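# Place a tray bottle upright in the crate's empty slot

## Task

Take one bottle from the tray and set it standing upright in the crate's single empty slot. It must stay there by itself once the robot lets go. The crate and tray must not end up tilted or shifted. Nothing the robot is touching at the end may settle downward by more than about a fingernail's thickness when released. Nothing may be pushed or dropped off the table.

## Robot and tools

Robot: one six-joint arm (Elite-style, UR-like chain) with a Robotiq 2F-85 parallel gripper and a wrist camera. There is a single arm, so every command row covers that arm plus its gripper.

Frame: the scene frame has its origin on the table surface straight below the arm base. +z is up, and +y lies to the left when facing along +x. The base itself may sit slightly tilted. Results report end_effector_position (metres) and end_effector_quat_wxyz for the robotiq_pinch point, which sits midway between the pads when closed. Linear velocities are in m/s and angular ones in rad/s. The reported hand position can be off, more so when the arm is stretched far out. Gripper axes: fingers point along its +z, they close along its y, and a flat block juts about 9 cm toward its +x from the last joint's axis, turning with the gripper. Closed fingertips extend about 19 mm past the pinch point (6 mm when fully open), and closing pushes the tips roughly 13 mm farther from the arm, so leave that clearance above any surface.

execute_actions: the argument actions is a list holding zero or one item. An empty list just returns the current state (with pictures). A move item is {"rows": [...], "steps": n} with n from 11 to 15 (default 15); each step lasts 1/30 s. Each row is applied for one step and the final row repeats if rows run out. A wait item is {"steps": n} with n up to 300 and no rows. Set "pictures": true to get images with a move. A rejected call sends nothing.

Each row has exactly 9 numbers, in this order: shoulder_pan, shoulder_lift, elbow, wrist_1, wrist_2, wrist_3, gripper position, gripper force_limit, gripper speed. The first six are absolute target joint angles in radians (the same values the Joint positions line prints), not offsets. Ranges: elbow -3.142 to 3.142; all other joints -6.283 to 6.283. A target beyond a range end by over 0.010 rad, and farther out than the current angle, gets the call refused; targets near an end are clipped and may produce a "joint sent to its limit" line. The last three numbers are each scaled to [-1, 1]. position: +1 fully open (85 mm), about -0.8 pads touching, -1 squeeze until blocked. force_limit: -1 about 20 N, 0 about 128 N, +1 about 235 N per pad. speed: -1 about 20 mm/s, 0 about 85, +1 about 150; faster closing adds a few newtons of grip.

Motion behaviour: commands are smoothed with roughly 0.15 s lag. Each joint's target is kept within a set distance of its measured angle (0.292 rad for pan and lift, 0.365 elbow, 0.438 wrists), and the whole set is scaled back if it would place the hand more than 70 mm from where it is. So big moves need several calls. After a call the arm keeps heading for the last row until it stalls. Each result is captured 11 steps before the action finishes; those steps run while you reply, and the simulation continues during reply time.

Gripping: send position -1 and hold it; object_status 2 means closed on something. 0 = moving, 1 = blocked while opening, 3 = reached target or pads met. Any position change of 0.01 or more resets status to 0 and is the only way new force_limit or speed values take effect; to loosen, open first. position_measured is in counts: 3 open, ~78 = 60 mm, ~130 = 40 mm, ~180 = 20 mm, ~230 pads together.

Result lines: Joint positions and Joint velocities list joints in row order. "joint command not followed" means the clearance check altered or blocked targets (mounting blocks and posts count as arm). HELD marks steps where your row was partly or wholly not sent. MOTOR HOT warns at 70 °C; at 85 °C an OVER-TEMPERATURE FAULT brakes the arm until it cools, so avoid long holds of a load.

Faults to avoid: a joint torque reaching its load limit (pan and lift 313, elbow 142, wrists 53.2 N m, load included) or any external force of 150 N on the arm, tool or held item stops the arm for 10 s and drops the rest of the call. Also avoid drops, slips, slams, hard pushes, tilting or moving the crate and tray, and knocking anything off the table. Occasional brief tugs on the held part or pushes on loose objects may happen; check the grip afterward. Release the bottle fully standing and supported, then back away.

zoom_image: camera is one of cam_head_left (672x504), cam_head_right (672x504), cam_wrist (504x504); region is [x0, y0, x1, y1] in pixels from the top-left, at most 504 by 504. Returns a closer view of that camera's latest image.

read_manual: section "licences" returns licence text only; it does not move anything.

finished_scene: pass scene, the number of the current scene. Replying without any tool call ends the run.

Each tool is called as a command line: name --argument value for each argument, lists and objects as JSON in quotes; but a table of rows of numbers goes row by row, as --pt "numbers of a row", without its own name.

## Session

execute_actions --actions '[]'

Scene clock: 0.00 s of 5100.00 s.
end_effector_position=(+0.4151, +0.0986, +0.1364) position_measured=3 object_status=3 end_effector_quat_wxyz=(+0.016, -0.119, +0.993, +0.012) end_effector_velocity=(-0.000, -0.000, -0.000) end_effector_angular_velocity=(-0.000, +0.001, +0.001)
Joint positions: [ 3.342 -0.954  2.587 -3.104 -2.326 -0.06 ]
Joint velocities: [-0.    -0.     0.     0.001 -0.    -0.   ]
Motor temperatures (°C, as the motors report them): [20 21 25 28 25 29]

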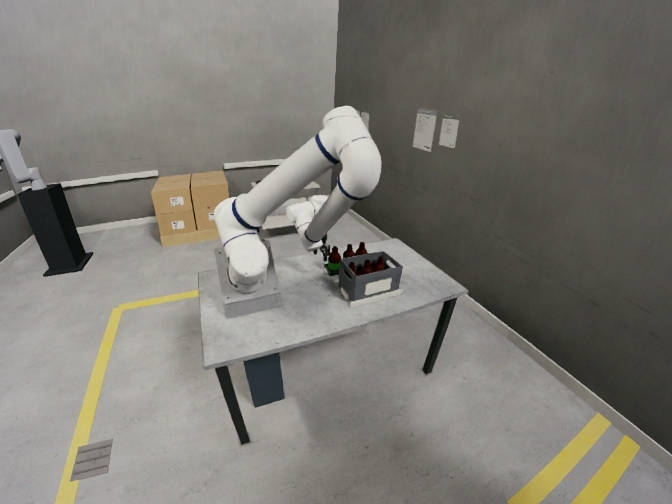

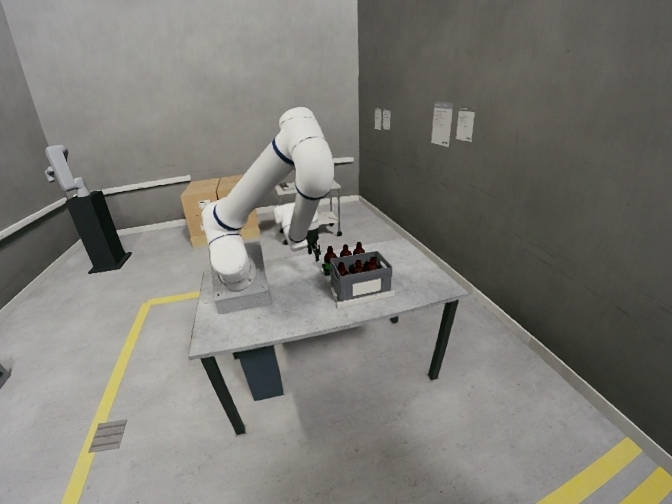

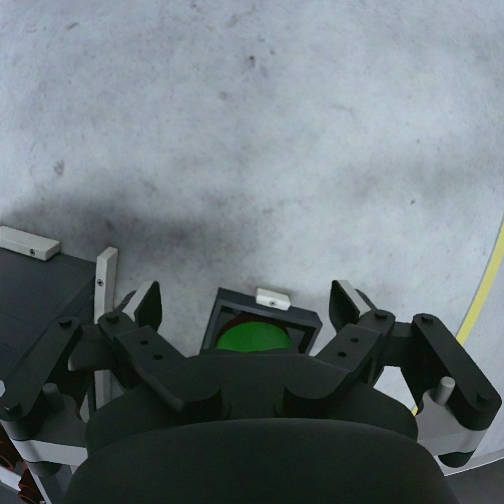

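execute_actions --actions '[{"rows":[[3.40,-1.03,2.54,-2.92,-2.31,-0.06,1,0,0],[3.46,-1.11,2.50,-2.73,-2.30,-0.06,1,0,0],[3.46,-1.11,2.50,-2.73,-2.30,-0.06,1,0,0],[3.46,-1.11,2.50,-2.73,-2.30,-0.06,1,0,0],[3.52,-1.19,2.45,-2.55,-2.29,-0.06,1,0,0],[3.52,-1.19,2.45,-2.55,-2.29,-0.06,1,0,0],[3.52,-1.19,2.45,-2.55,-2.29,-0.06,1,0,0],[3.58,-1.26,2.40,-2.36,-2.27,-0.06,1,0,0],[3.58,-1.26,2.40,-2.36,-2.27,-0.06,1,0,0],[3.58,-1.26,2.40,-2.36,-2.27,-0.06,1,0,0],[3.642,-1.34,2.36,-2.179,-2.26,-0.06,1,0,0]]}]'

execute_actions --actions '[{"steps":20}]'

execute_actions --actions '[{"rows":[[3.553,-1.404,2.088,-1.913,-2.293,-0.06,1,0,0]]}]'

execute_actions --actions '[{"steps":40}]' --pictures true

Scene clock: 2.73 s of 5100.00 s.
end_effector_position=(+0.4230, +0.1053, +0.1593) position_measured=3 object_status=3 end_effector_quat_wxyz=(+0.013, -0.149, +0.989, +0.013) end_effector_velocity=(+0.089, +0.075, +0.342) end_effector_angular_velocity=(+0.001, +0.055, +0.850)
Joint positions: [ 3.382 -1.007  2.556 -2.974 -2.316 -0.06 ]
Joint velocities: [ 0.579 -0.766 -0.419  1.815  0.123 -0.   ]
Motor temperatures (°C, as the motors report them): [20 21 25 28 25 29]
Steps of this call (steps 1 to 78: nothing new was sent; steps 79 to 82: the first 4 steps of this action). Readings (joint positions | what the end effector reports):
79: [3.343 -0.955 2.586 -3.101 -2.326 -0.060] | position_measured=3 object_status=3
80: [3.351 -0.965 2.580 -3.075 -2.324 -0.060] | position_measured=3 object_status=3
82: the state above

Scene clock: 3.40 s of 5100.00 s.
end_effector_position=(+0.4165, +0.1005, +0.3468) position_measured=3 object_status=3 end_effector_quat_wxyz=(-0.001, -0.323, +0.946, +0.002) end_effector_velocity=(-0.008, -0.006, +0.026) end_effector_angular_velocity=(-0.008, +0.002, +0.043)
Joint positions: [ 3.638 -1.335  2.363 -2.19  -2.261 -0.06 ]
Joint velocities: [ 0.032 -0.04  -0.023  0.095  0.007 -0.   ]
Motor temperatures (°C, as the motors report them): [20 21 25 28 25 29]
Kept back: nothing.
Steps of this call (steps 1 to 11: the last 11 steps of your previous action; steps 12 to 20: the robot went on to your last target). Readings (joint positions | what the end effector reports):
1: [3.403 -1.035 2.541 -2.910 -2.312 -0.060] | position_measured=3 object_status=3
2: [3.424 -1.062 2.525 -2.846 -2.308 -0.060] | position_measured=3 object_status=3
4: [3.464 -1.115 2.494 -2.724 -2.300 -0.060] | position_measured=3 object_status=3
8: [3.539 -1.210 2.434 -2.489 -2.282 -0.060] | position_measured=3 object_status=3
20: the state above

Scene clock: 3.53 s of 5100.00 s.
end_effector_position=(+0.4523, +0.0824, +0.3716) position_measured=3 object_status=3 end_effector_quat_wxyz=(-0.000, -0.311, +0.950, +0.002) end_effector_velocity=(+0.268, -0.177, +0.186) end_effector_angular_velocity=(-0.028, +0.061, -0.168)
Joint positions: [ 3.619 -1.352  2.296 -2.124 -2.268 -0.06 ]
Joint velocities: [-0.185 -0.14  -0.536  0.618 -0.061 -0.   ]
Motor temperatures (°C, as the motors report them): [20 21 25 28 25 29]
Steps of this call (steps 1 to 4: the first 4 steps of this action). Readings (joint positions | what the end effector reports):
1: [3.638 -1.337 2.359 -2.184 -2.261 -0.060] | position_measured=3 object_status=3
2: [3.632 -1.342 2.344 -2.163 -2.263 -0.060] | position_measured=3 object_status=3
4: the state above

Scene clock: 4.87 s of 5100.00 s.
end_effector_position=(+0.5508, -0.0003, +0.4491) position_measured=3 object_status=3 end_effector_quat_wxyz=(-0.002, -0.273, +0.962, +0.001) end_effector_velocity=(+0.000, +0.000, -0.001) end_effector_angular_velocity=(-0.001, +0.001, +0.001)
Joint positions: [ 3.553 -1.404  2.088 -1.913 -2.293 -0.06 ]
Joint velocities: [-0.     0.002 -0.     0.    -0.001  0.   ]
Motor temperatures (°C, as the motors report them): [20 21 25 28 25 29]
Kept back: nothing.
Steps of this call (steps 1 to 11: the last 11 steps of your previous action; steps 12 to 30: the robot went on to your last target; steps 31 to 40: nothing new was sent). Readings (joint positions | what the end effector reports):
1: [3.613 -1.357 2.277 -2.103 -2.270 -0.060] | position_measured=3 object_status=3
2: [3.606 -1.362 2.257 -2.083 -2.273 -0.060] | position_measured=3 object_status=3
4: [3.594 -1.372 2.217 -2.042 -2.278 -0.060] | position_measured=3 object_status=3
8: [3.569 -1.391 2.140 -1.966 -2.287 -0.060] | position_measured=3 object_status=3
40: the state above
The arm was judged still, so your last target was given up. Only a new action makes it travel on or press farther. Fingers that are still opening or closing keep moving.

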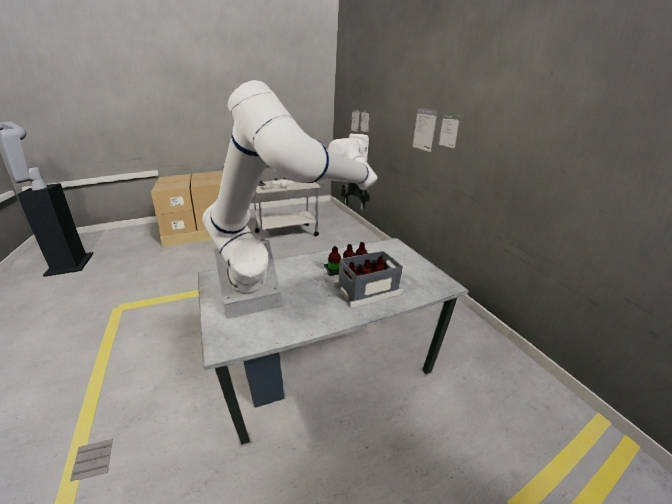

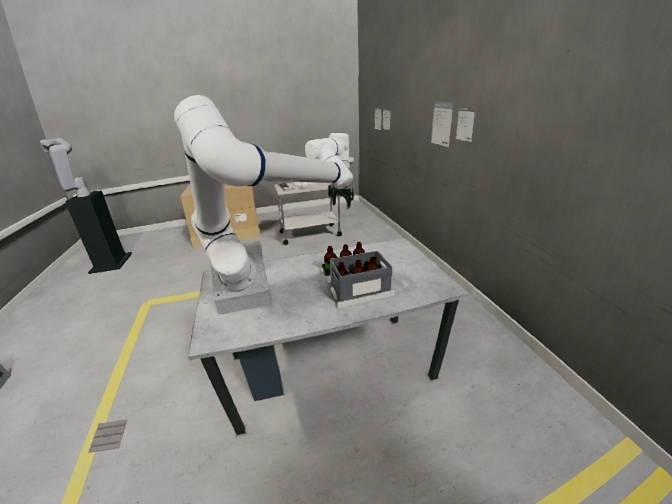

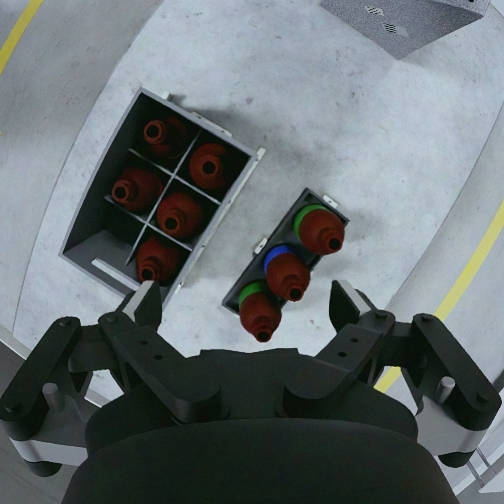

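execute_actions --actions '[{"rows":[[3.602,-1.232,2.297,-2.255,-2.276,0.554,1,0,0]]}]'

execute_actions --actions '[{"steps":35}]' --pictures true

Scene clock: 5.87 s of 5100.00 s.
end_effector_position=(+0.5375, +0.0306, +0.4216) position_measured=3 object_status=3 end_effector_quat_wxyz=(-0.002, -0.231, +0.973, +0.001) end_effector_velocity=(-0.115, +0.286, -0.244) end_effector_angular_velocity=(+0.015, -0.048, -1.004)
Joint positions: [ 3.564 -1.366  2.135 -1.988 -2.289  0.041]
Joint velocities: [ 0.108  0.369  0.418 -0.767  0.03   1.093]
Motor temperatures (°C, as the motors report them): [20 21 25 28 25 29]
Steps of this call (steps 1 to 26: nothing new was sent; steps 27 to 30: the first 4 steps of this action). Readings (joint positions | what the end effector reports):
27: [3.553 -1.403 2.089 -1.916 -2.293 -0.056] | position_measured=3 object_status=3
28: [3.556 -1.393 2.100 -1.937 -2.293 -0.030] | position_measured=3 object_status=3
30: the state above

Scene clock: 7.03 s of 5100.00 s.
end_effector_position=(+0.4706, +0.1198, +0.3300) position_measured=3 object_status=3 end_effector_quat_wxyz=(-0.001, -0.000, +1.000, +0.001) end_effector_velocity=(+0.000, -0.000, +0.000) end_effector_angular_velocity=(+0.001, -0.000, -0.001)
Joint positions: [ 3.602 -1.232  2.297 -2.255 -2.276  0.554]
Joint velocities: [-0.    -0.     0.    -0.001  0.     0.001]
Motor temperatures (°C, as the motors report them): [20 21 25 28 25 29]
Kept back: nothing.
Steps of this call (steps 1 to 11: the last 11 steps of your previous action; steps 12 to 35: the robot went on to your last target). Readings (joint positions | what the end effector reports):
1: [3.567 -1.353 2.149 -2.014 -2.288 0.080] | position_measured=3 object_status=3
2: [3.571 -1.340 2.166 -2.040 -2.287 0.124] | position_measured=3 object_status=3
4: [3.579 -1.314 2.198 -2.093 -2.284 0.227] | position_measured=3 object_status=3
8: [3.593 -1.263 2.260 -2.193 -2.279 0.429] | position_measured=3 object_status=3
35: the state above

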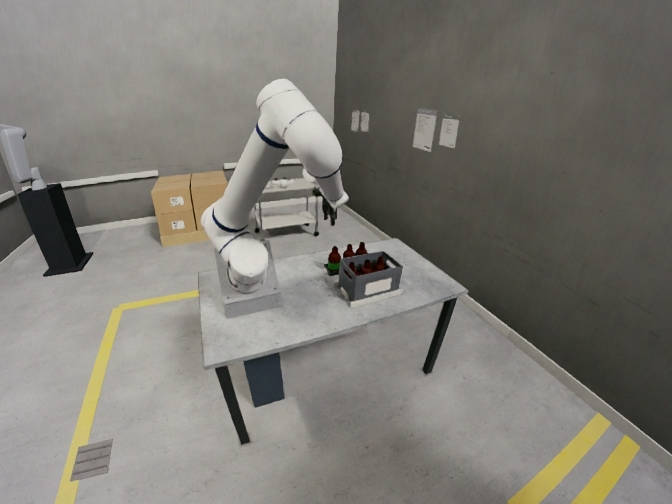

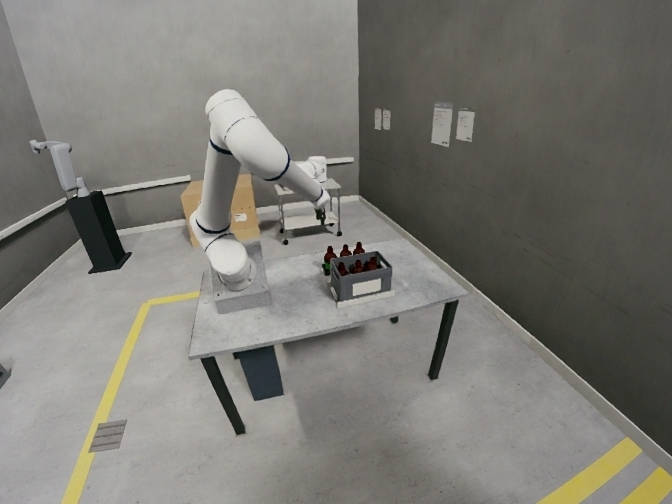

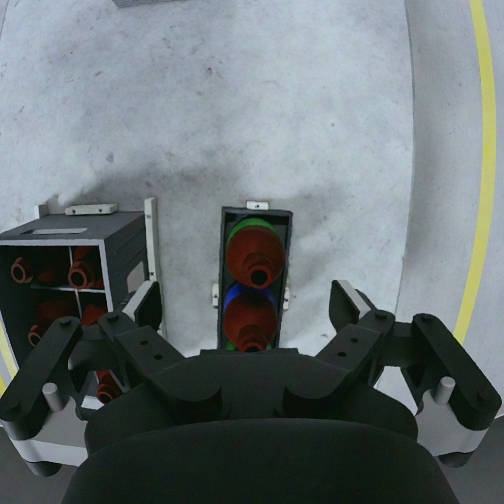

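execute_actions --actions '[{"rows":[[3.488,-1.067,2.311,-2.53,-2.313,0.41,1,0,0]]}]'

execute_actions --actions '[{"steps":30}]' --pictures true

zoom_image --camera "cam_head_right" --region '[270, 190, 430, 310]'

Scene clock: 14.13 s of 5100.00 s.
end_effector_position=(+0.4907, +0.1264, +0.2947) position_measured=3 object_status=3 end_effector_quat_wxyz=(-0.001, -0.000, +1.000, +0.001) end_effector_velocity=(+0.193, +0.054, -0.373) end_effector_angular_velocity=(+0.007, +0.002, -0.001)
Joint positions: [ 3.557 -1.166  2.303 -2.365 -2.291  0.497]
Joint velocities: [-0.474  0.683  0.06  -1.135 -0.153 -0.594]
Motor temperatures (°C, as the motors report them): [20 21 25 28 25 29]
Steps of this call (steps 1 to 15: the robot went on to your last target; steps 16 to 90: nothing new was sent; then 3.97 s passed at rest; steps 91 to 94: the first 4 steps of this action). Readings (joint positions | what the end effector reports):
91: [3.601 -1.230 2.297 -2.259 -2.276 0.552] | position_measured=3 object_status=3
92: [3.590 -1.215 2.298 -2.285 -2.280 0.539] | position_measured=3 object_status=3
94: the state above

Scene clock: 15.13 s of 5100.00 s.
end_effector_position=(+0.5154, +0.1320, +0.2399) position_measured=3 object_status=3 end_effector_quat_wxyz=(-0.001, +0.000, +1.000, +0.001) end_effector_velocity=(+0.000, -0.000, -0.000) end_effector_angular_velocity=(+0.000, +0.001, -0.001)
Joint positions: [ 3.488 -1.067  2.311 -2.53  -2.313  0.41 ]
Joint velocities: [-0.001  0.    -0.     0.     0.     0.   ]
Motor temperatures (°C, as the motors report them): [20 21 25 28 25 29]
Kept back: nothing.
Steps of this call (steps 1 to 11: the last 11 steps of your previous action; steps 12 to 30: the robot went on to your last target). Readings (joint positions | what the end effector reports):
1: [3.541 -1.143 2.305 -2.403 -2.296 0.477] | position_measured=3 object_status=3
2: [3.527 -1.124 2.306 -2.435 -2.300 0.460] | position_measured=3 object_status=3
4: [3.510 -1.099 2.308 -2.477 -2.306 0.438] | position_measured=3 object_status=3
8: [3.495 -1.077 2.310 -2.513 -2.311 0.419] | position_measured=3 object_status=3
30: the state above
The arm was judged still, so your last target was given up. Only a new action makes it travel on or press farther. Fingers that are still opening or closing keep moving.

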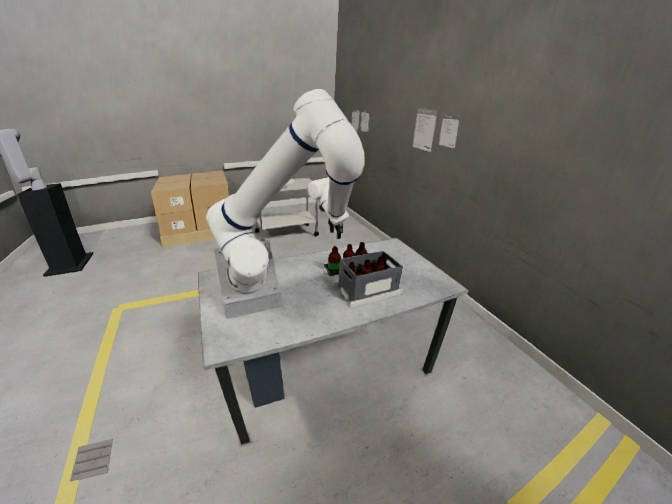

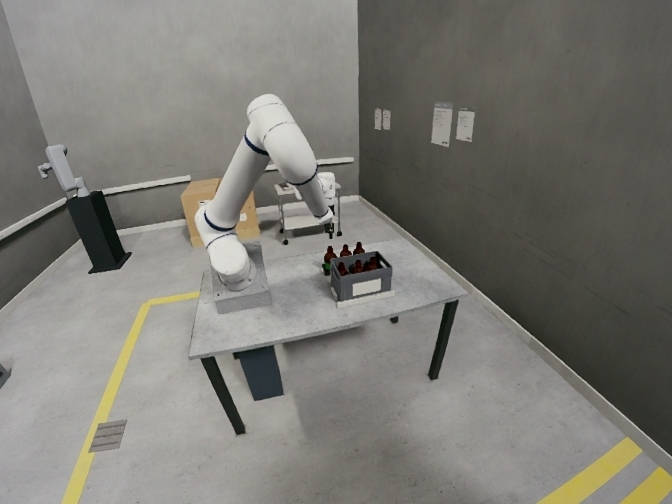

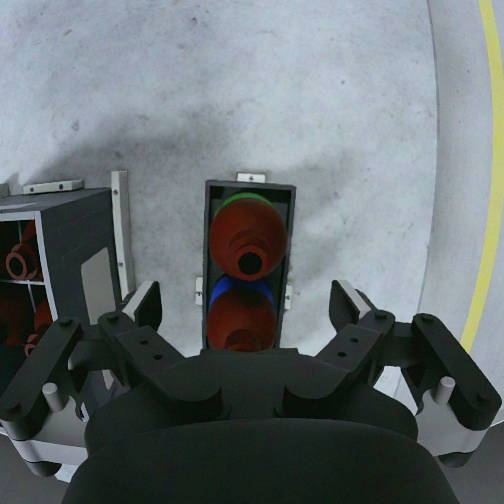

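Region (270, 190, 430, 310) of cam_head_right's 672x504 image, scaled by 3.150, with more detail than that image has; it fills the top 378 rows of this view, and the rest is white.

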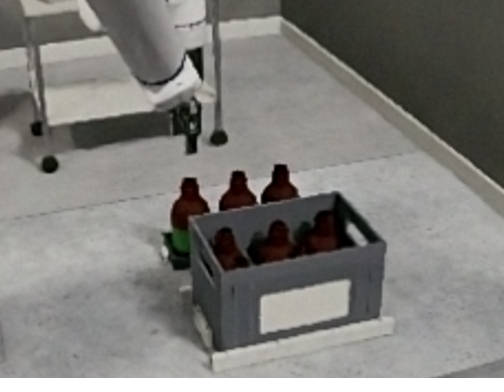

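execute_actions --actions '[{"rows":[[3.4295,-0.990,2.347,-2.694,-2.328,0.333,1,0,0]]}]'

execute_actions --actions '[{"steps":28}]' --pictures true

zoom_image --camera "cam_head_right" --region '[270, 190, 430, 310]'

Scene clock: 16.03 s of 5100.00 s.
end_effector_position=(+0.5153, +0.1327, +0.2114) position_measured=3 object_status=3 end_effector_quat_wxyz=(-0.002, -0.001, +1.000, +0.001) end_effector_velocity=(+0.006, -0.001, -0.195) end_effector_angular_velocity=(+0.000, -0.002, -0.013)
Joint positions: [ 3.456 -1.024  2.331 -2.62  -2.321  0.368]
Joint velocities: [-0.232  0.303  0.128 -0.642 -0.06  -0.295]
Motor temperatures (°C, as the motors report them): [20 21 25 28 25 29]
Steps of this call (steps 1 to 23: nothing new was sent; steps 24 to 27: the first 4 steps of this action). Readings (joint positions | what the end effector reports):
24: [3.487 -1.065 2.312 -2.534 -2.313 0.408] | position_measured=3 object_status=3
25: [3.478 -1.054 2.317 -2.560 -2.316 0.396] | position_measured=3 object_status=3
27: the state above

Scene clock: 16.97 s of 5100.00 s.
end_effector_position=(+0.5147, +0.1322, +0.1895) position_measured=3 object_status=3 end_effector_quat_wxyz=(-0.002, -0.000, +1.000, +0.001) end_effector_velocity=(-0.000, -0.000, -0.000) end_effector_angular_velocity=(-0.000, +0.000, +0.001)
Joint positions: [ 3.43  -0.99   2.347 -2.694 -2.328  0.333]
Joint velocities: [-0.     0.     0.     0.001 -0.    -0.   ]
Motor temperatures (°C, as the motors report them): [20 21 25 28 25 29]
Kept back: nothing.
Steps of this call (steps 1 to 11: the last 11 steps of your previous action; steps 12 to 28: the robot went on to your last target). Readings (joint positions | what the end effector reports):
1: [3.449 -1.016 2.335 -2.639 -2.323 0.359] | position_measured=3 object_status=3
2: [3.444 -1.009 2.338 -2.653 -2.324 0.352] | position_measured=3 object_status=3
4: [3.438 -1.001 2.342 -2.671 -2.326 0.344] | position_measured=3 object_status=3
8: [3.432 -0.993 2.345 -2.687 -2.327 0.336] | position_measured=3 object_status=3
28: the state above

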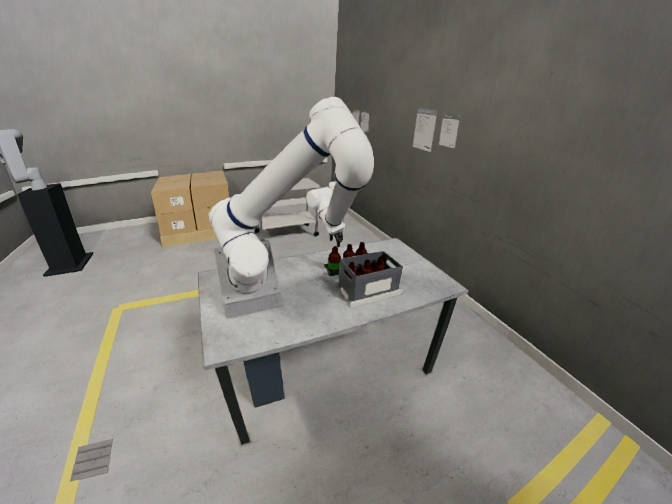

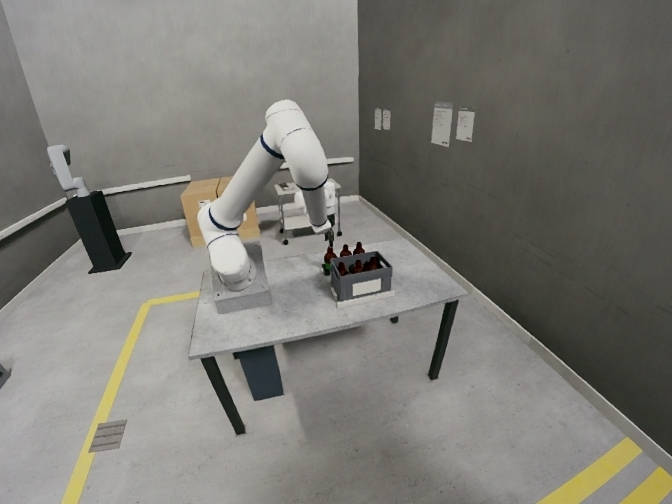

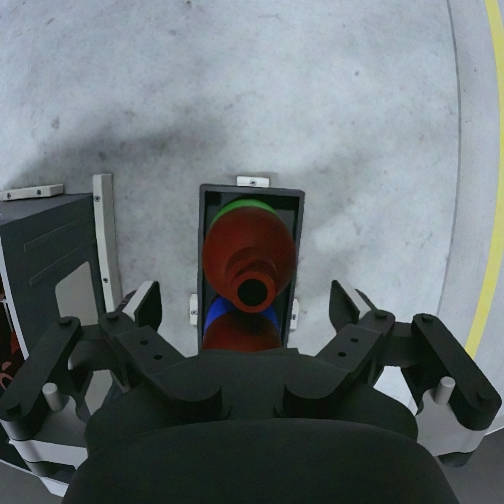

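Region (270, 190, 430, 310) of cam_head_right's 672x504 image, scaled by 3.150, with more detail than that image has; it fills the top 378 rows of this view, and the rest is white.

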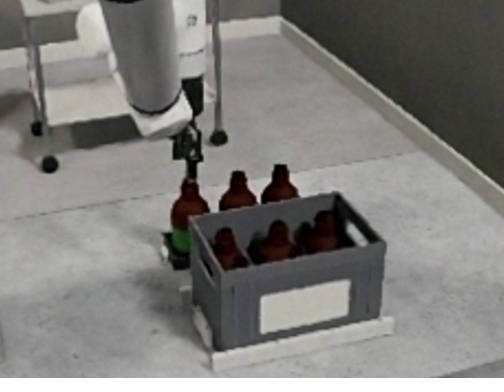

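execute_actions --actions '[{"rows":[[3.399,-0.951,2.364,-2.778,-2.334,0.292,1,0,0]]}]'

execute_actions --actions '[{"steps":25}]' --pictures true

zoom_image --camera "cam_head_left" --region '[300, 220, 400, 295]'

Scene clock: 17.73 s of 5100.00 s.
end_effector_position=(+0.5137, +0.1317, +0.1748) position_measured=3 object_status=3 end_effector_quat_wxyz=(-0.002, -0.001, +1.000, +0.001) end_effector_velocity=(-0.001, -0.005, -0.083) end_effector_angular_velocity=(+0.003, -0.003, -0.007)
Joint positions: [ 3.411 -0.967  2.357 -2.744 -2.332  0.309]
Joint velocities: [-0.108  0.135  0.054 -0.295 -0.021 -0.143]
Motor temperatures (°C, as the motors report them): [20 21 25 28 25 29]
Steps of this call (steps 1 to 15: the robot went on to your last target; steps 16 to 19: nothing new was sent; steps 20 to 23: the first 4 steps of this action). Readings (joint positions | what the end effector reports):
20: [3.428 -0.989 2.348 -2.697 -2.328 0.331] | position_measured=3 object_status=3
21: [3.422 -0.980 2.351 -2.717 -2.330 0.322] | position_measured=3 object_status=3
23: the state above

Scene clock: 18.57 s of 5100.00 s.
end_effector_position=(+0.5130, +0.1311, +0.1652) position_measured=3 object_status=3 end_effector_quat_wxyz=(-0.002, -0.000, +1.000, +0.001) end_effector_velocity=(+0.000, -0.000, +0.000) end_effector_angular_velocity=(+0.000, -0.001, -0.001)
Joint positions: [ 3.399 -0.951  2.364 -2.778 -2.334  0.292]
Joint velocities: [-0.    -0.001  0.    -0.001  0.    -0.   ]
Motor temperatures (°C, as the motors report them): [20 21 25 28 25 29]
Kept back: nothing.
Steps of this call (steps 1 to 11: the last 11 steps of your previous action; steps 12 to 25: the robot went on to your last target). Readings (joint positions | what the end effector reports):
1: [3.408 -0.963 2.359 -2.752 -2.332 0.305] | position_measured=3 object_status=3
2: [3.406 -0.960 2.360 -2.759 -2.333 0.301] | position_measured=3 object_status=3
4: [3.403 -0.956 2.362 -2.767 -2.333 0.297] | position_measured=3 object_status=3
8: [3.400 -0.953 2.363 -2.775 -2.334 0.294] | position_measured=3 object_status=3
25: the state above

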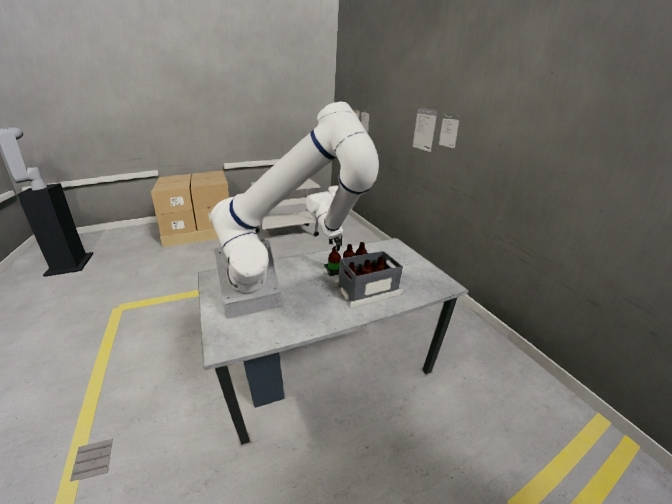

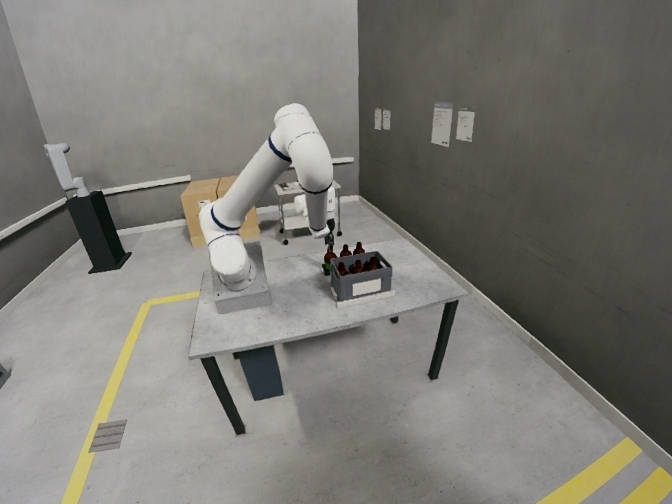

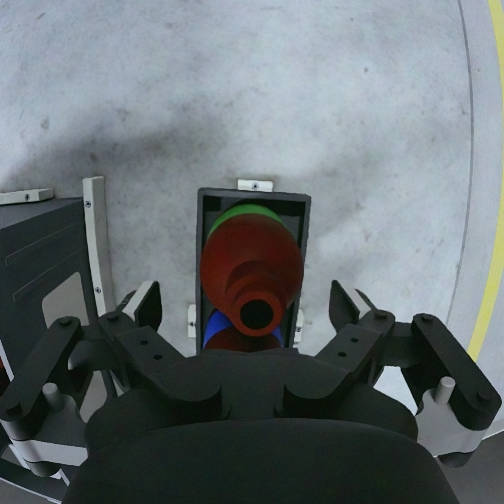

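Region (300, 220, 400, 295) of cam_head_left's 672x504 image, scaled by 5.040, with more detail than that image has; it fills the top 378 rows of this view, and the rest is white.

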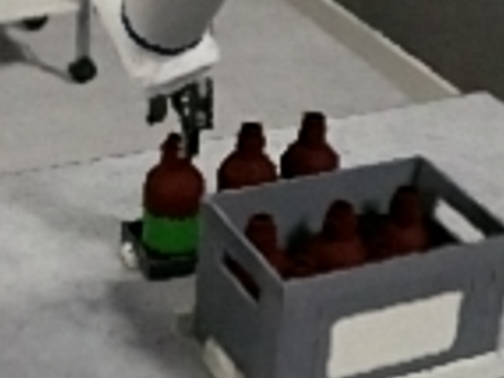

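execute_actions --actions '[{"rows":[[3.385,-0.914,2.3623,-2.827,-2.3374,0.273,1,0,0]]}]'

execute_actions --actions '[{"rows":[[3.385,-0.914,2.3623,-2.827,-2.3374,0.273,-1,-0.3,0]]}]'

execute_actions --actions '[{"steps":30}]' --pictures true

zoom_image --camera "cam_head_left" --region '[300, 220, 400, 295]'

Scene clock: 19.70 s of 5100.00 s.
end_effector_position=(+0.5142, +0.1341, +0.1556) position_measured=3 object_status=3 end_effector_quat_wxyz=(-0.002, -0.001, +1.000, +0.001) end_effector_velocity=(+0.008, +0.019, -0.055) end_effector_angular_velocity=(-0.002, +0.001, +0.002)
Joint positions: [ 3.391 -0.929  2.364 -2.807 -2.336  0.281]
Joint velocities: [-0.048  0.131 -0.006 -0.168 -0.011 -0.066]
Motor temperatures (°C, as the motors report them): [20 21 25 28 25 29]
Steps of this call (steps 1 to 15: the robot went on to your last target; steps 16 to 30: nothing new was sent; steps 31 to 34: the first 4 steps of this action). Readings (joint positions | what the end effector reports):
31: [3.399 -0.950 2.364 -2.780 -2.334 0.291] | position_measured=3 object_status=3
32: [3.395 -0.942 2.364 -2.791 -2.335 0.287] | position_measured=3 object_status=3
34: the state above

Scene clock: 20.20 s of 5100.00 s.
end_effector_position=(+0.5158, +0.1361, +0.1495) position_measured=14 object_status=0 end_effector_quat_wxyz=(-0.002, -0.000, +1.000, +0.001) end_effector_velocity=(+0.000, +0.000, -0.000) end_effector_angular_velocity=(+0.000, -0.001, -0.000)
Joint positions: [ 3.385 -0.914  2.362 -2.827 -2.337  0.273]
Joint velocities: [-0.     0.001 -0.    -0.002 -0.    -0.001]
Motor temperatures (°C, as the motors report them): [20 21 25 28 25 29]
Steps of this call (steps 1 to 11: the last 11 steps of your previous action; steps 12 to 15: the first 4 steps of this action). Readings (joint positions | what the end effector reports):
12: [3.385 -0.914 2.362 -2.826 -2.337 0.273] | position_measured=3 object_status=0
13: [3.385 -0.914 2.362 -2.827 -2.337 0.273] | position_measured=4 object_status=0
15: the state above

Scene clock: 21.20 s of 5100.00 s.
end_effector_position=(+0.5159, +0.1361, +0.1495) position_measured=150 object_status=2 end_effector_quat_wxyz=(-0.002, -0.000, +1.000, +0.001) end_effector_velocity=(-0.000, +0.000, -0.001) end_effector_angular_velocity=(+0.000, +0.001, -0.000)
Joint positions: [ 3.385 -0.914  2.362 -2.827 -2.337  0.273]
Joint velocities: [-0.001  0.001  0.    -0.     0.     0.   ]
Motor temperatures (°C, as the motors report them): [20 21 25 28 25 29]
Kept back: nothing.
Steps of this call (steps 1 to 11: the last 11 steps of your previous action; steps 12 to 15: the robot went on to your last target; steps 16 to 30: nothing new was sent). Readings (joint positions | what the end effector reports):
1: [3.385 -0.914 2.362 -2.827 -2.337 0.273] | position_measured=20 object_status=0
2: [3.385 -0.914 2.362 -2.827 -2.337 0.273] | position_measured=27 object_status=0
4: [3.385 -0.914 2.362 -2.827 -2.337 0.273] | position_measured=42 object_status=0
8: [3.385 -0.914 2.362 -2.827 -2.337 0.273] | position_measured=72 object_status=0
30: the state above
The arm was judged still, so your last target was given up. Only a new action makes it travel on or press farther. Fingers that are still opening or closing keep moving.

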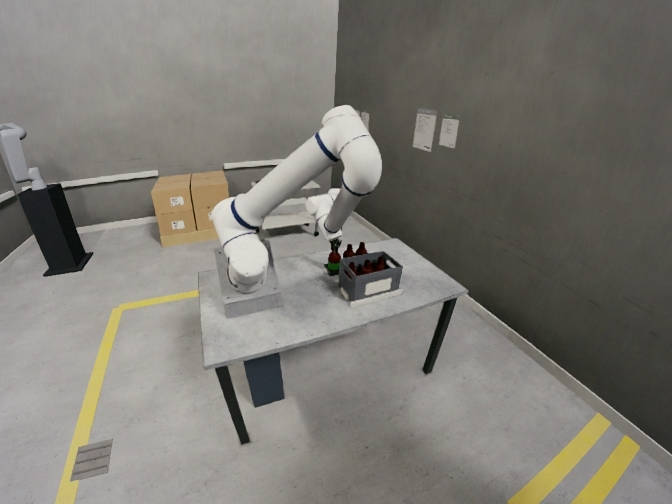

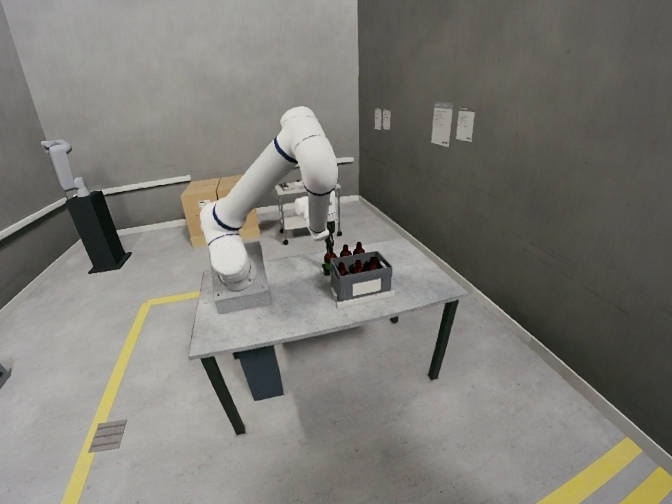

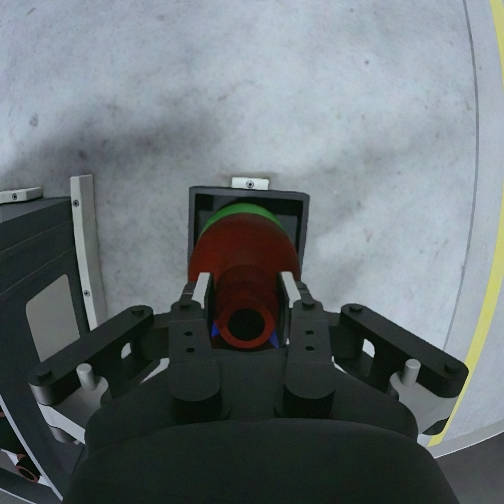

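Region (300, 220, 400, 295) of cam_head_left's 672x504 image, scaled by 5.040, with more detail than that image has; it fills the top 378 rows of this view, and the rest is white.

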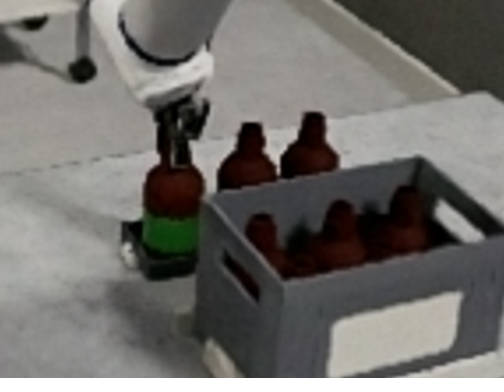

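execute_actions --actions '[{"rows":[[3.40,-0.94,2.357,-2.78,-2.334,0.293,-1,-0.3,0],[3.40,-0.94,2.357,-2.78,-2.334,0.293,-1,-0.3,0],[3.40,-0.94,2.357,-2.78,-2.334,0.293,-1,-0.3,0],[3.43,-0.985,2.345,-2.697,-2.328,0.333,-1,-0.3,0],[3.43,-0.985,2.345,-2.697,-2.328,0.333,-1,-0.3,0],[3.43,-0.985,2.345,-2.697,-2.328,0.333,-1,-0.3,0],[3.46,-1.027,2.329,-2.613,-2.32,0.372,-1,-0.3,0],[3.46,-1.027,2.329,-2.613,-2.32,0.372,-1,-0.3,0],[3.46,-1.027,2.329,-2.613,-2.32,0.372,-1,-0.3,0],[3.488,-1.067,2.311,-2.53,-2.313,0.41,-1,-0.3,0]],"steps":12}]'

execute_actions --actions '[{"rows":[[3.624,-1.207,2.178,-2.143,-2.267,0.58,-1,-0.3,0]]}]'

execute_actions --actions '[{"steps":22}]' --pictures true

Scene clock: 22.50 s of 5100.00 s.
end_effector_position=(+0.5156, +0.1361, +0.1498) position_measured=150 object_status=2 end_effector_quat_wxyz=(-0.002, -0.001, +1.000, +0.001) end_effector_velocity=(-0.021, -0.006, +0.037) end_effector_angular_velocity=(-0.020, +0.041, +0.048)
Joint positions: [ 3.385 -0.915  2.362 -2.825 -2.337  0.273]
Joint velocities: [ 0.05  -0.088 -0.     0.197  0.002  0.063]
Motor temperatures (°C, as the motors report them): [20 21 25 28 25 29]
Steps of this call (steps 1 to 38: nothing new was sent; step 39: the first step of this action). Readings (joint positions | what the end effector reports):
39: the state above

Scene clock: 23.00 s of 5100.00 s.
end_effector_position=(+0.5221, +0.1358, +0.2655) position_measured=150 object_status=2 end_effector_quat_wxyz=(-0.001, +0.000, +1.000, +0.003) end_effector_velocity=(+0.012, +0.011, +0.409) end_effector_angular_velocity=(+0.003, +0.016, +0.029)
Joint positions: [ 3.517 -1.091  2.277 -2.451 -2.302  0.445]
Joint velocities: [ 0.453 -0.485 -0.401  1.292  0.146  0.564]
Motor temperatures (°C, as the motors report them): [20 21 25 28 25 29]
Steps of this call (steps 1 to 11: the last 11 steps of your previous action; steps 12 to 15: the first 4 steps of this action). Readings (joint positions | what the end effector reports):
12: [3.470 -1.041 2.321 -2.582 -2.317 0.386] | position_measured=150 object_status=2
13: [3.485 -1.057 2.308 -2.541 -2.312 0.405] | position_measured=150 object_status=2
15: the state above

Scene clock: 23.73 s of 5100.00 s.
end_effector_position=(+0.5154, +0.1300, +0.3693) position_measured=150 object_status=2 end_effector_quat_wxyz=(-0.002, -0.001, +1.000, +0.001) end_effector_velocity=(-0.001, -0.000, +0.002) end_effector_angular_velocity=(-0.000, +0.000, +0.001)
Joint positions: [ 3.624 -1.207  2.178 -2.144 -2.267  0.58 ]
Joint velocities: [ 0.002 -0.003 -0.002  0.007  0.001  0.003]
Motor temperatures (°C, as the motors report them): [20 21 25 28 25 29]
Kept back: nothing.
Steps of this call (steps 1 to 11: the last 11 steps of your previous action; steps 12 to 22: the robot went on to your last target). Readings (joint positions | what the end effector reports):
1: [3.532 -1.107 2.263 -2.407 -2.297 0.464] | position_measured=150 object_status=2
2: [3.547 -1.124 2.249 -2.364 -2.292 0.483] | position_measured=150 object_status=2
4: [3.576 -1.155 2.223 -2.281 -2.283 0.519] | position_measured=150 object_status=2
8: [3.609 -1.191 2.192 -2.186 -2.272 0.561] | position_measured=150 object_status=2
22: the state above

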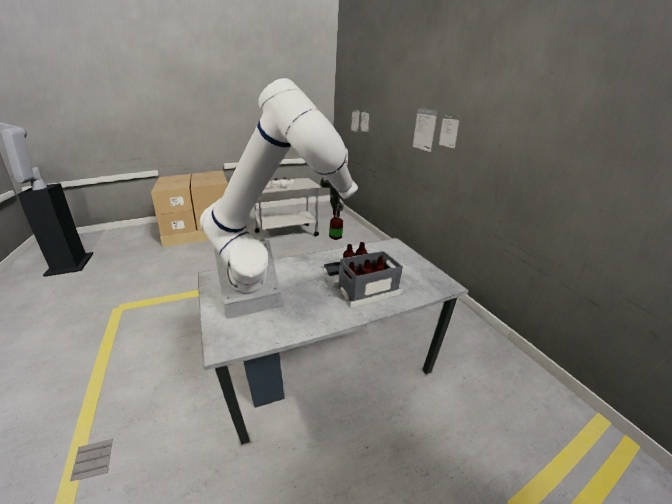

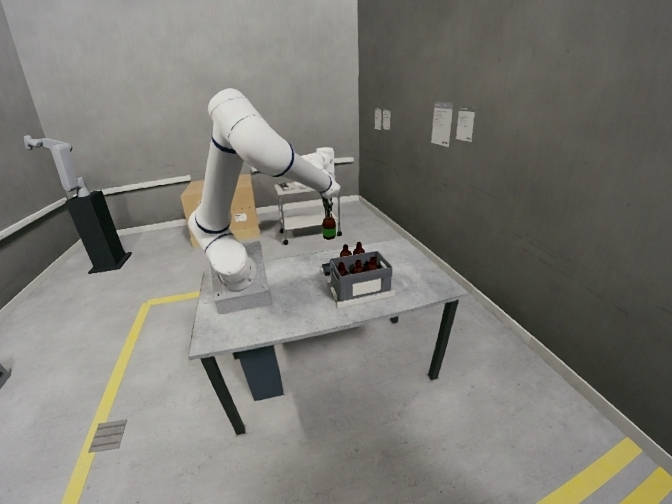

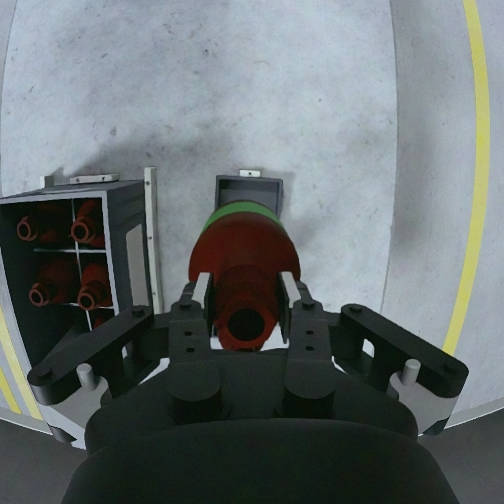

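execute_actions --actions '[{"rows":[[3.28,-1.3616,1.997,-2.1166,-2.352,0.127,-1,-0.3,0]]}]'

execute_actions --actions '[{"steps":40}]' --pictures true

Scene clock: 24.13 s of 5100.00 s.
end_effector_position=(+0.5487, +0.0982, +0.3755) position_measured=150 object_status=2 end_effector_quat_wxyz=(+0.001, -0.003, +1.000, +0.005) end_effector_velocity=(+0.261, -0.301, +0.011) end_effector_angular_velocity=(+0.038, +0.016, +0.068)
Joint positions: [ 3.577 -1.231  2.149 -2.139 -2.28   0.51 ]
Joint velocities: [-0.448 -0.206 -0.215  0.053 -0.112 -0.626]
Motor temperatures (°C, as the motors report them): [20 21 25 28 25 29]
Steps of this call (steps 1 to 8: the robot went on to your last target; steps 9 to 12: the first 4 steps of this action). Readings (joint positions | what the end effector reports):
9: [3.622 -1.208 2.177 -2.143 -2.267 0.577] | position_measured=150 object_status=2
10: [3.607 -1.216 2.169 -2.141 -2.271 0.553] | position_measured=150 object_status=2
12: the state above

Scene clock: 25.47 s of 5100.00 s.
end_effector_position=(+0.6867, -0.1447, +0.3689) position_measured=150 object_status=2 end_effector_quat_wxyz=(-0.002, -0.000, +1.000, +0.001) end_effector_velocity=(-0.000, +0.000, +0.000) end_effector_angular_velocity=(-0.001, +0.000, +0.001)
Joint positions: [ 3.28  -1.362  1.997 -2.117 -2.352  0.127]
Joint velocities: [ 0.     0.     0.     0.001 -0.001 -0.   ]
Motor temperatures (°C, as the motors report them): [20 21 25 28 25 29]
Kept back: nothing.
Steps of this call (steps 1 to 11: the last 11 steps of your previous action; steps 12 to 40: the robot went on to your last target). Readings (joint positions | what the end effector reports):
1: [3.562 -1.239 2.141 -2.138 -2.284 0.489] | position_measured=150 object_status=2
2: [3.546 -1.245 2.133 -2.137 -2.288 0.469] | position_measured=150 object_status=2
4: [3.515 -1.259 2.117 -2.134 -2.295 0.429] | position_measured=150 object_status=2
8: [3.453 -1.286 2.086 -2.130 -2.310 0.350] | position_measured=150 object_status=2
40: the state above

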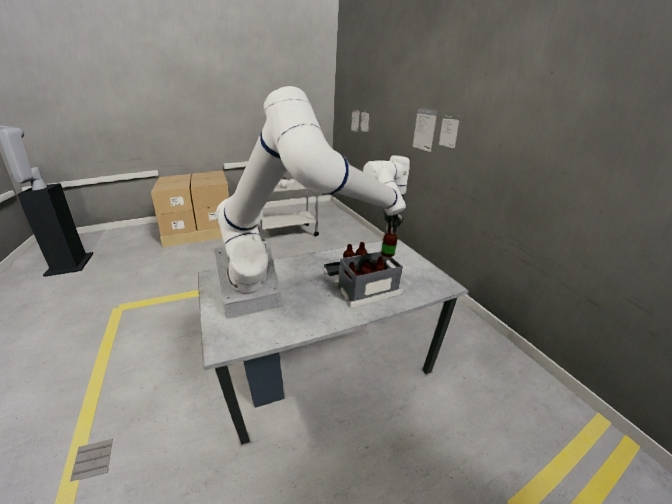

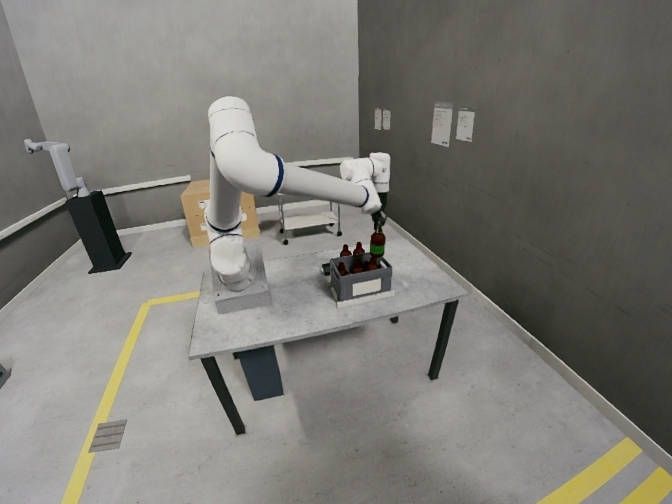

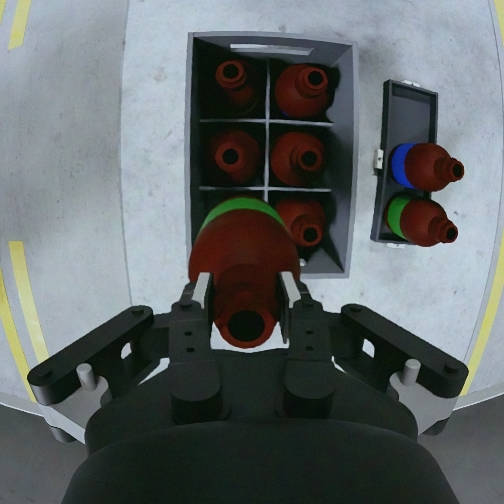

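execute_actions --actions '[{"rows":[[3.1677,-1.2883,2.0761,-2.3805,-2.356,0.754,-1,-0.3,0]]}]'

execute_actions --actions '[{"steps":35}]' --pictures true

Scene clock: 26.67 s of 5100.00 s.
end_effector_position=(+0.6918, -0.1471, +0.3398) position_measured=150 object_status=2 end_effector_quat_wxyz=(-0.002, +0.088, +0.996, +0.001) end_effector_velocity=(+0.047, -0.028, -0.390) end_effector_angular_velocity=(-0.000, +0.024, -2.395)
Joint positions: [ 3.248 -1.341  2.02  -2.193 -2.353  0.257]
Joint velocities: [-0.426  0.282  0.306 -0.988 -0.016  1.811]
Motor temperatures (°C, as the motors report them): [20 21 25 28 25 29]
Steps of this call (steps 1 to 15: the robot went on to your last target; steps 16 to 32: nothing new was sent; steps 33 to 36: the first 4 steps of this action). Readings (joint positions | what the end effector reports):
33: [3.279 -1.361 1.997 -2.118 -2.352 0.131] | position_measured=150 object_status=2
34: [3.273 -1.357 2.001 -2.134 -2.352 0.157] | position_measured=150 object_status=2
36: the state above

Scene clock: 27.83 s of 5100.00 s.
end_effector_position=(+0.6963, -0.1549, +0.2686) position_measured=150 object_status=2 end_effector_quat_wxyz=(-0.002, +0.382, +0.924, -0.000) end_effector_velocity=(-0.000, +0.000, +0.000) end_effector_angular_velocity=(+0.001, +0.000, -0.001)
Joint positions: [ 3.168 -1.288  2.076 -2.38  -2.356  0.754]
Joint velocities: [-0.    -0.001  0.     0.     0.001  0.   ]
Motor temperatures (°C, as the motors report them): [20 21 25 28 25 29]
Kept back: nothing.
Steps of this call (steps 1 to 11: the last 11 steps of your previous action; steps 12 to 30: the robot went on to your last target; steps 31 to 35: nothing new was sent). Readings (joint positions | what the end effector reports):
1: [3.233 -1.331 2.030 -2.226 -2.354 0.323] | position_measured=150 object_status=2
2: [3.219 -1.322 2.040 -2.259 -2.354 0.396] | position_measured=150 object_status=2
4: [3.197 -1.307 2.055 -2.311 -2.355 0.546] | position_measured=150 object_status=2
8: [3.177 -1.294 2.070 -2.359 -2.356 0.689] | position_measured=150 object_status=2
35: the state above
The arm was judged still, so your last target was given up. Only a new action makes it travel on or press farther. Fingers that are still opening or closing keep moving.

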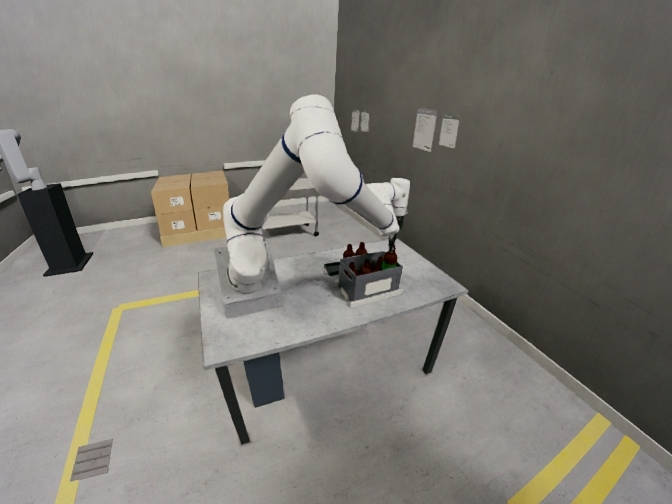

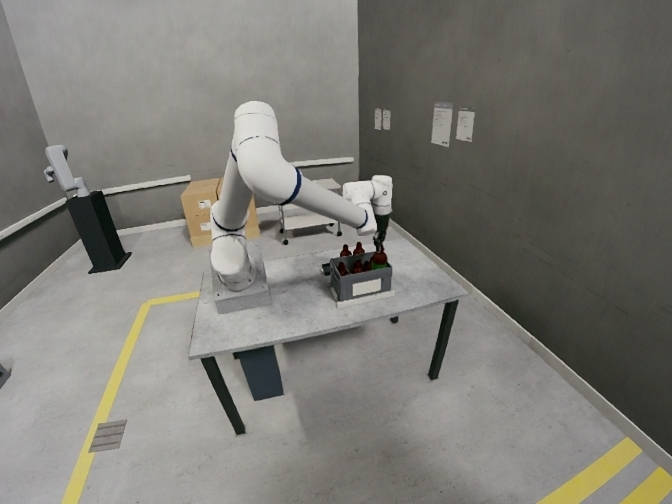

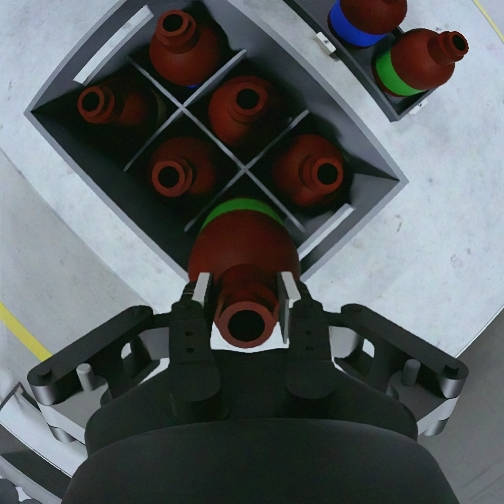

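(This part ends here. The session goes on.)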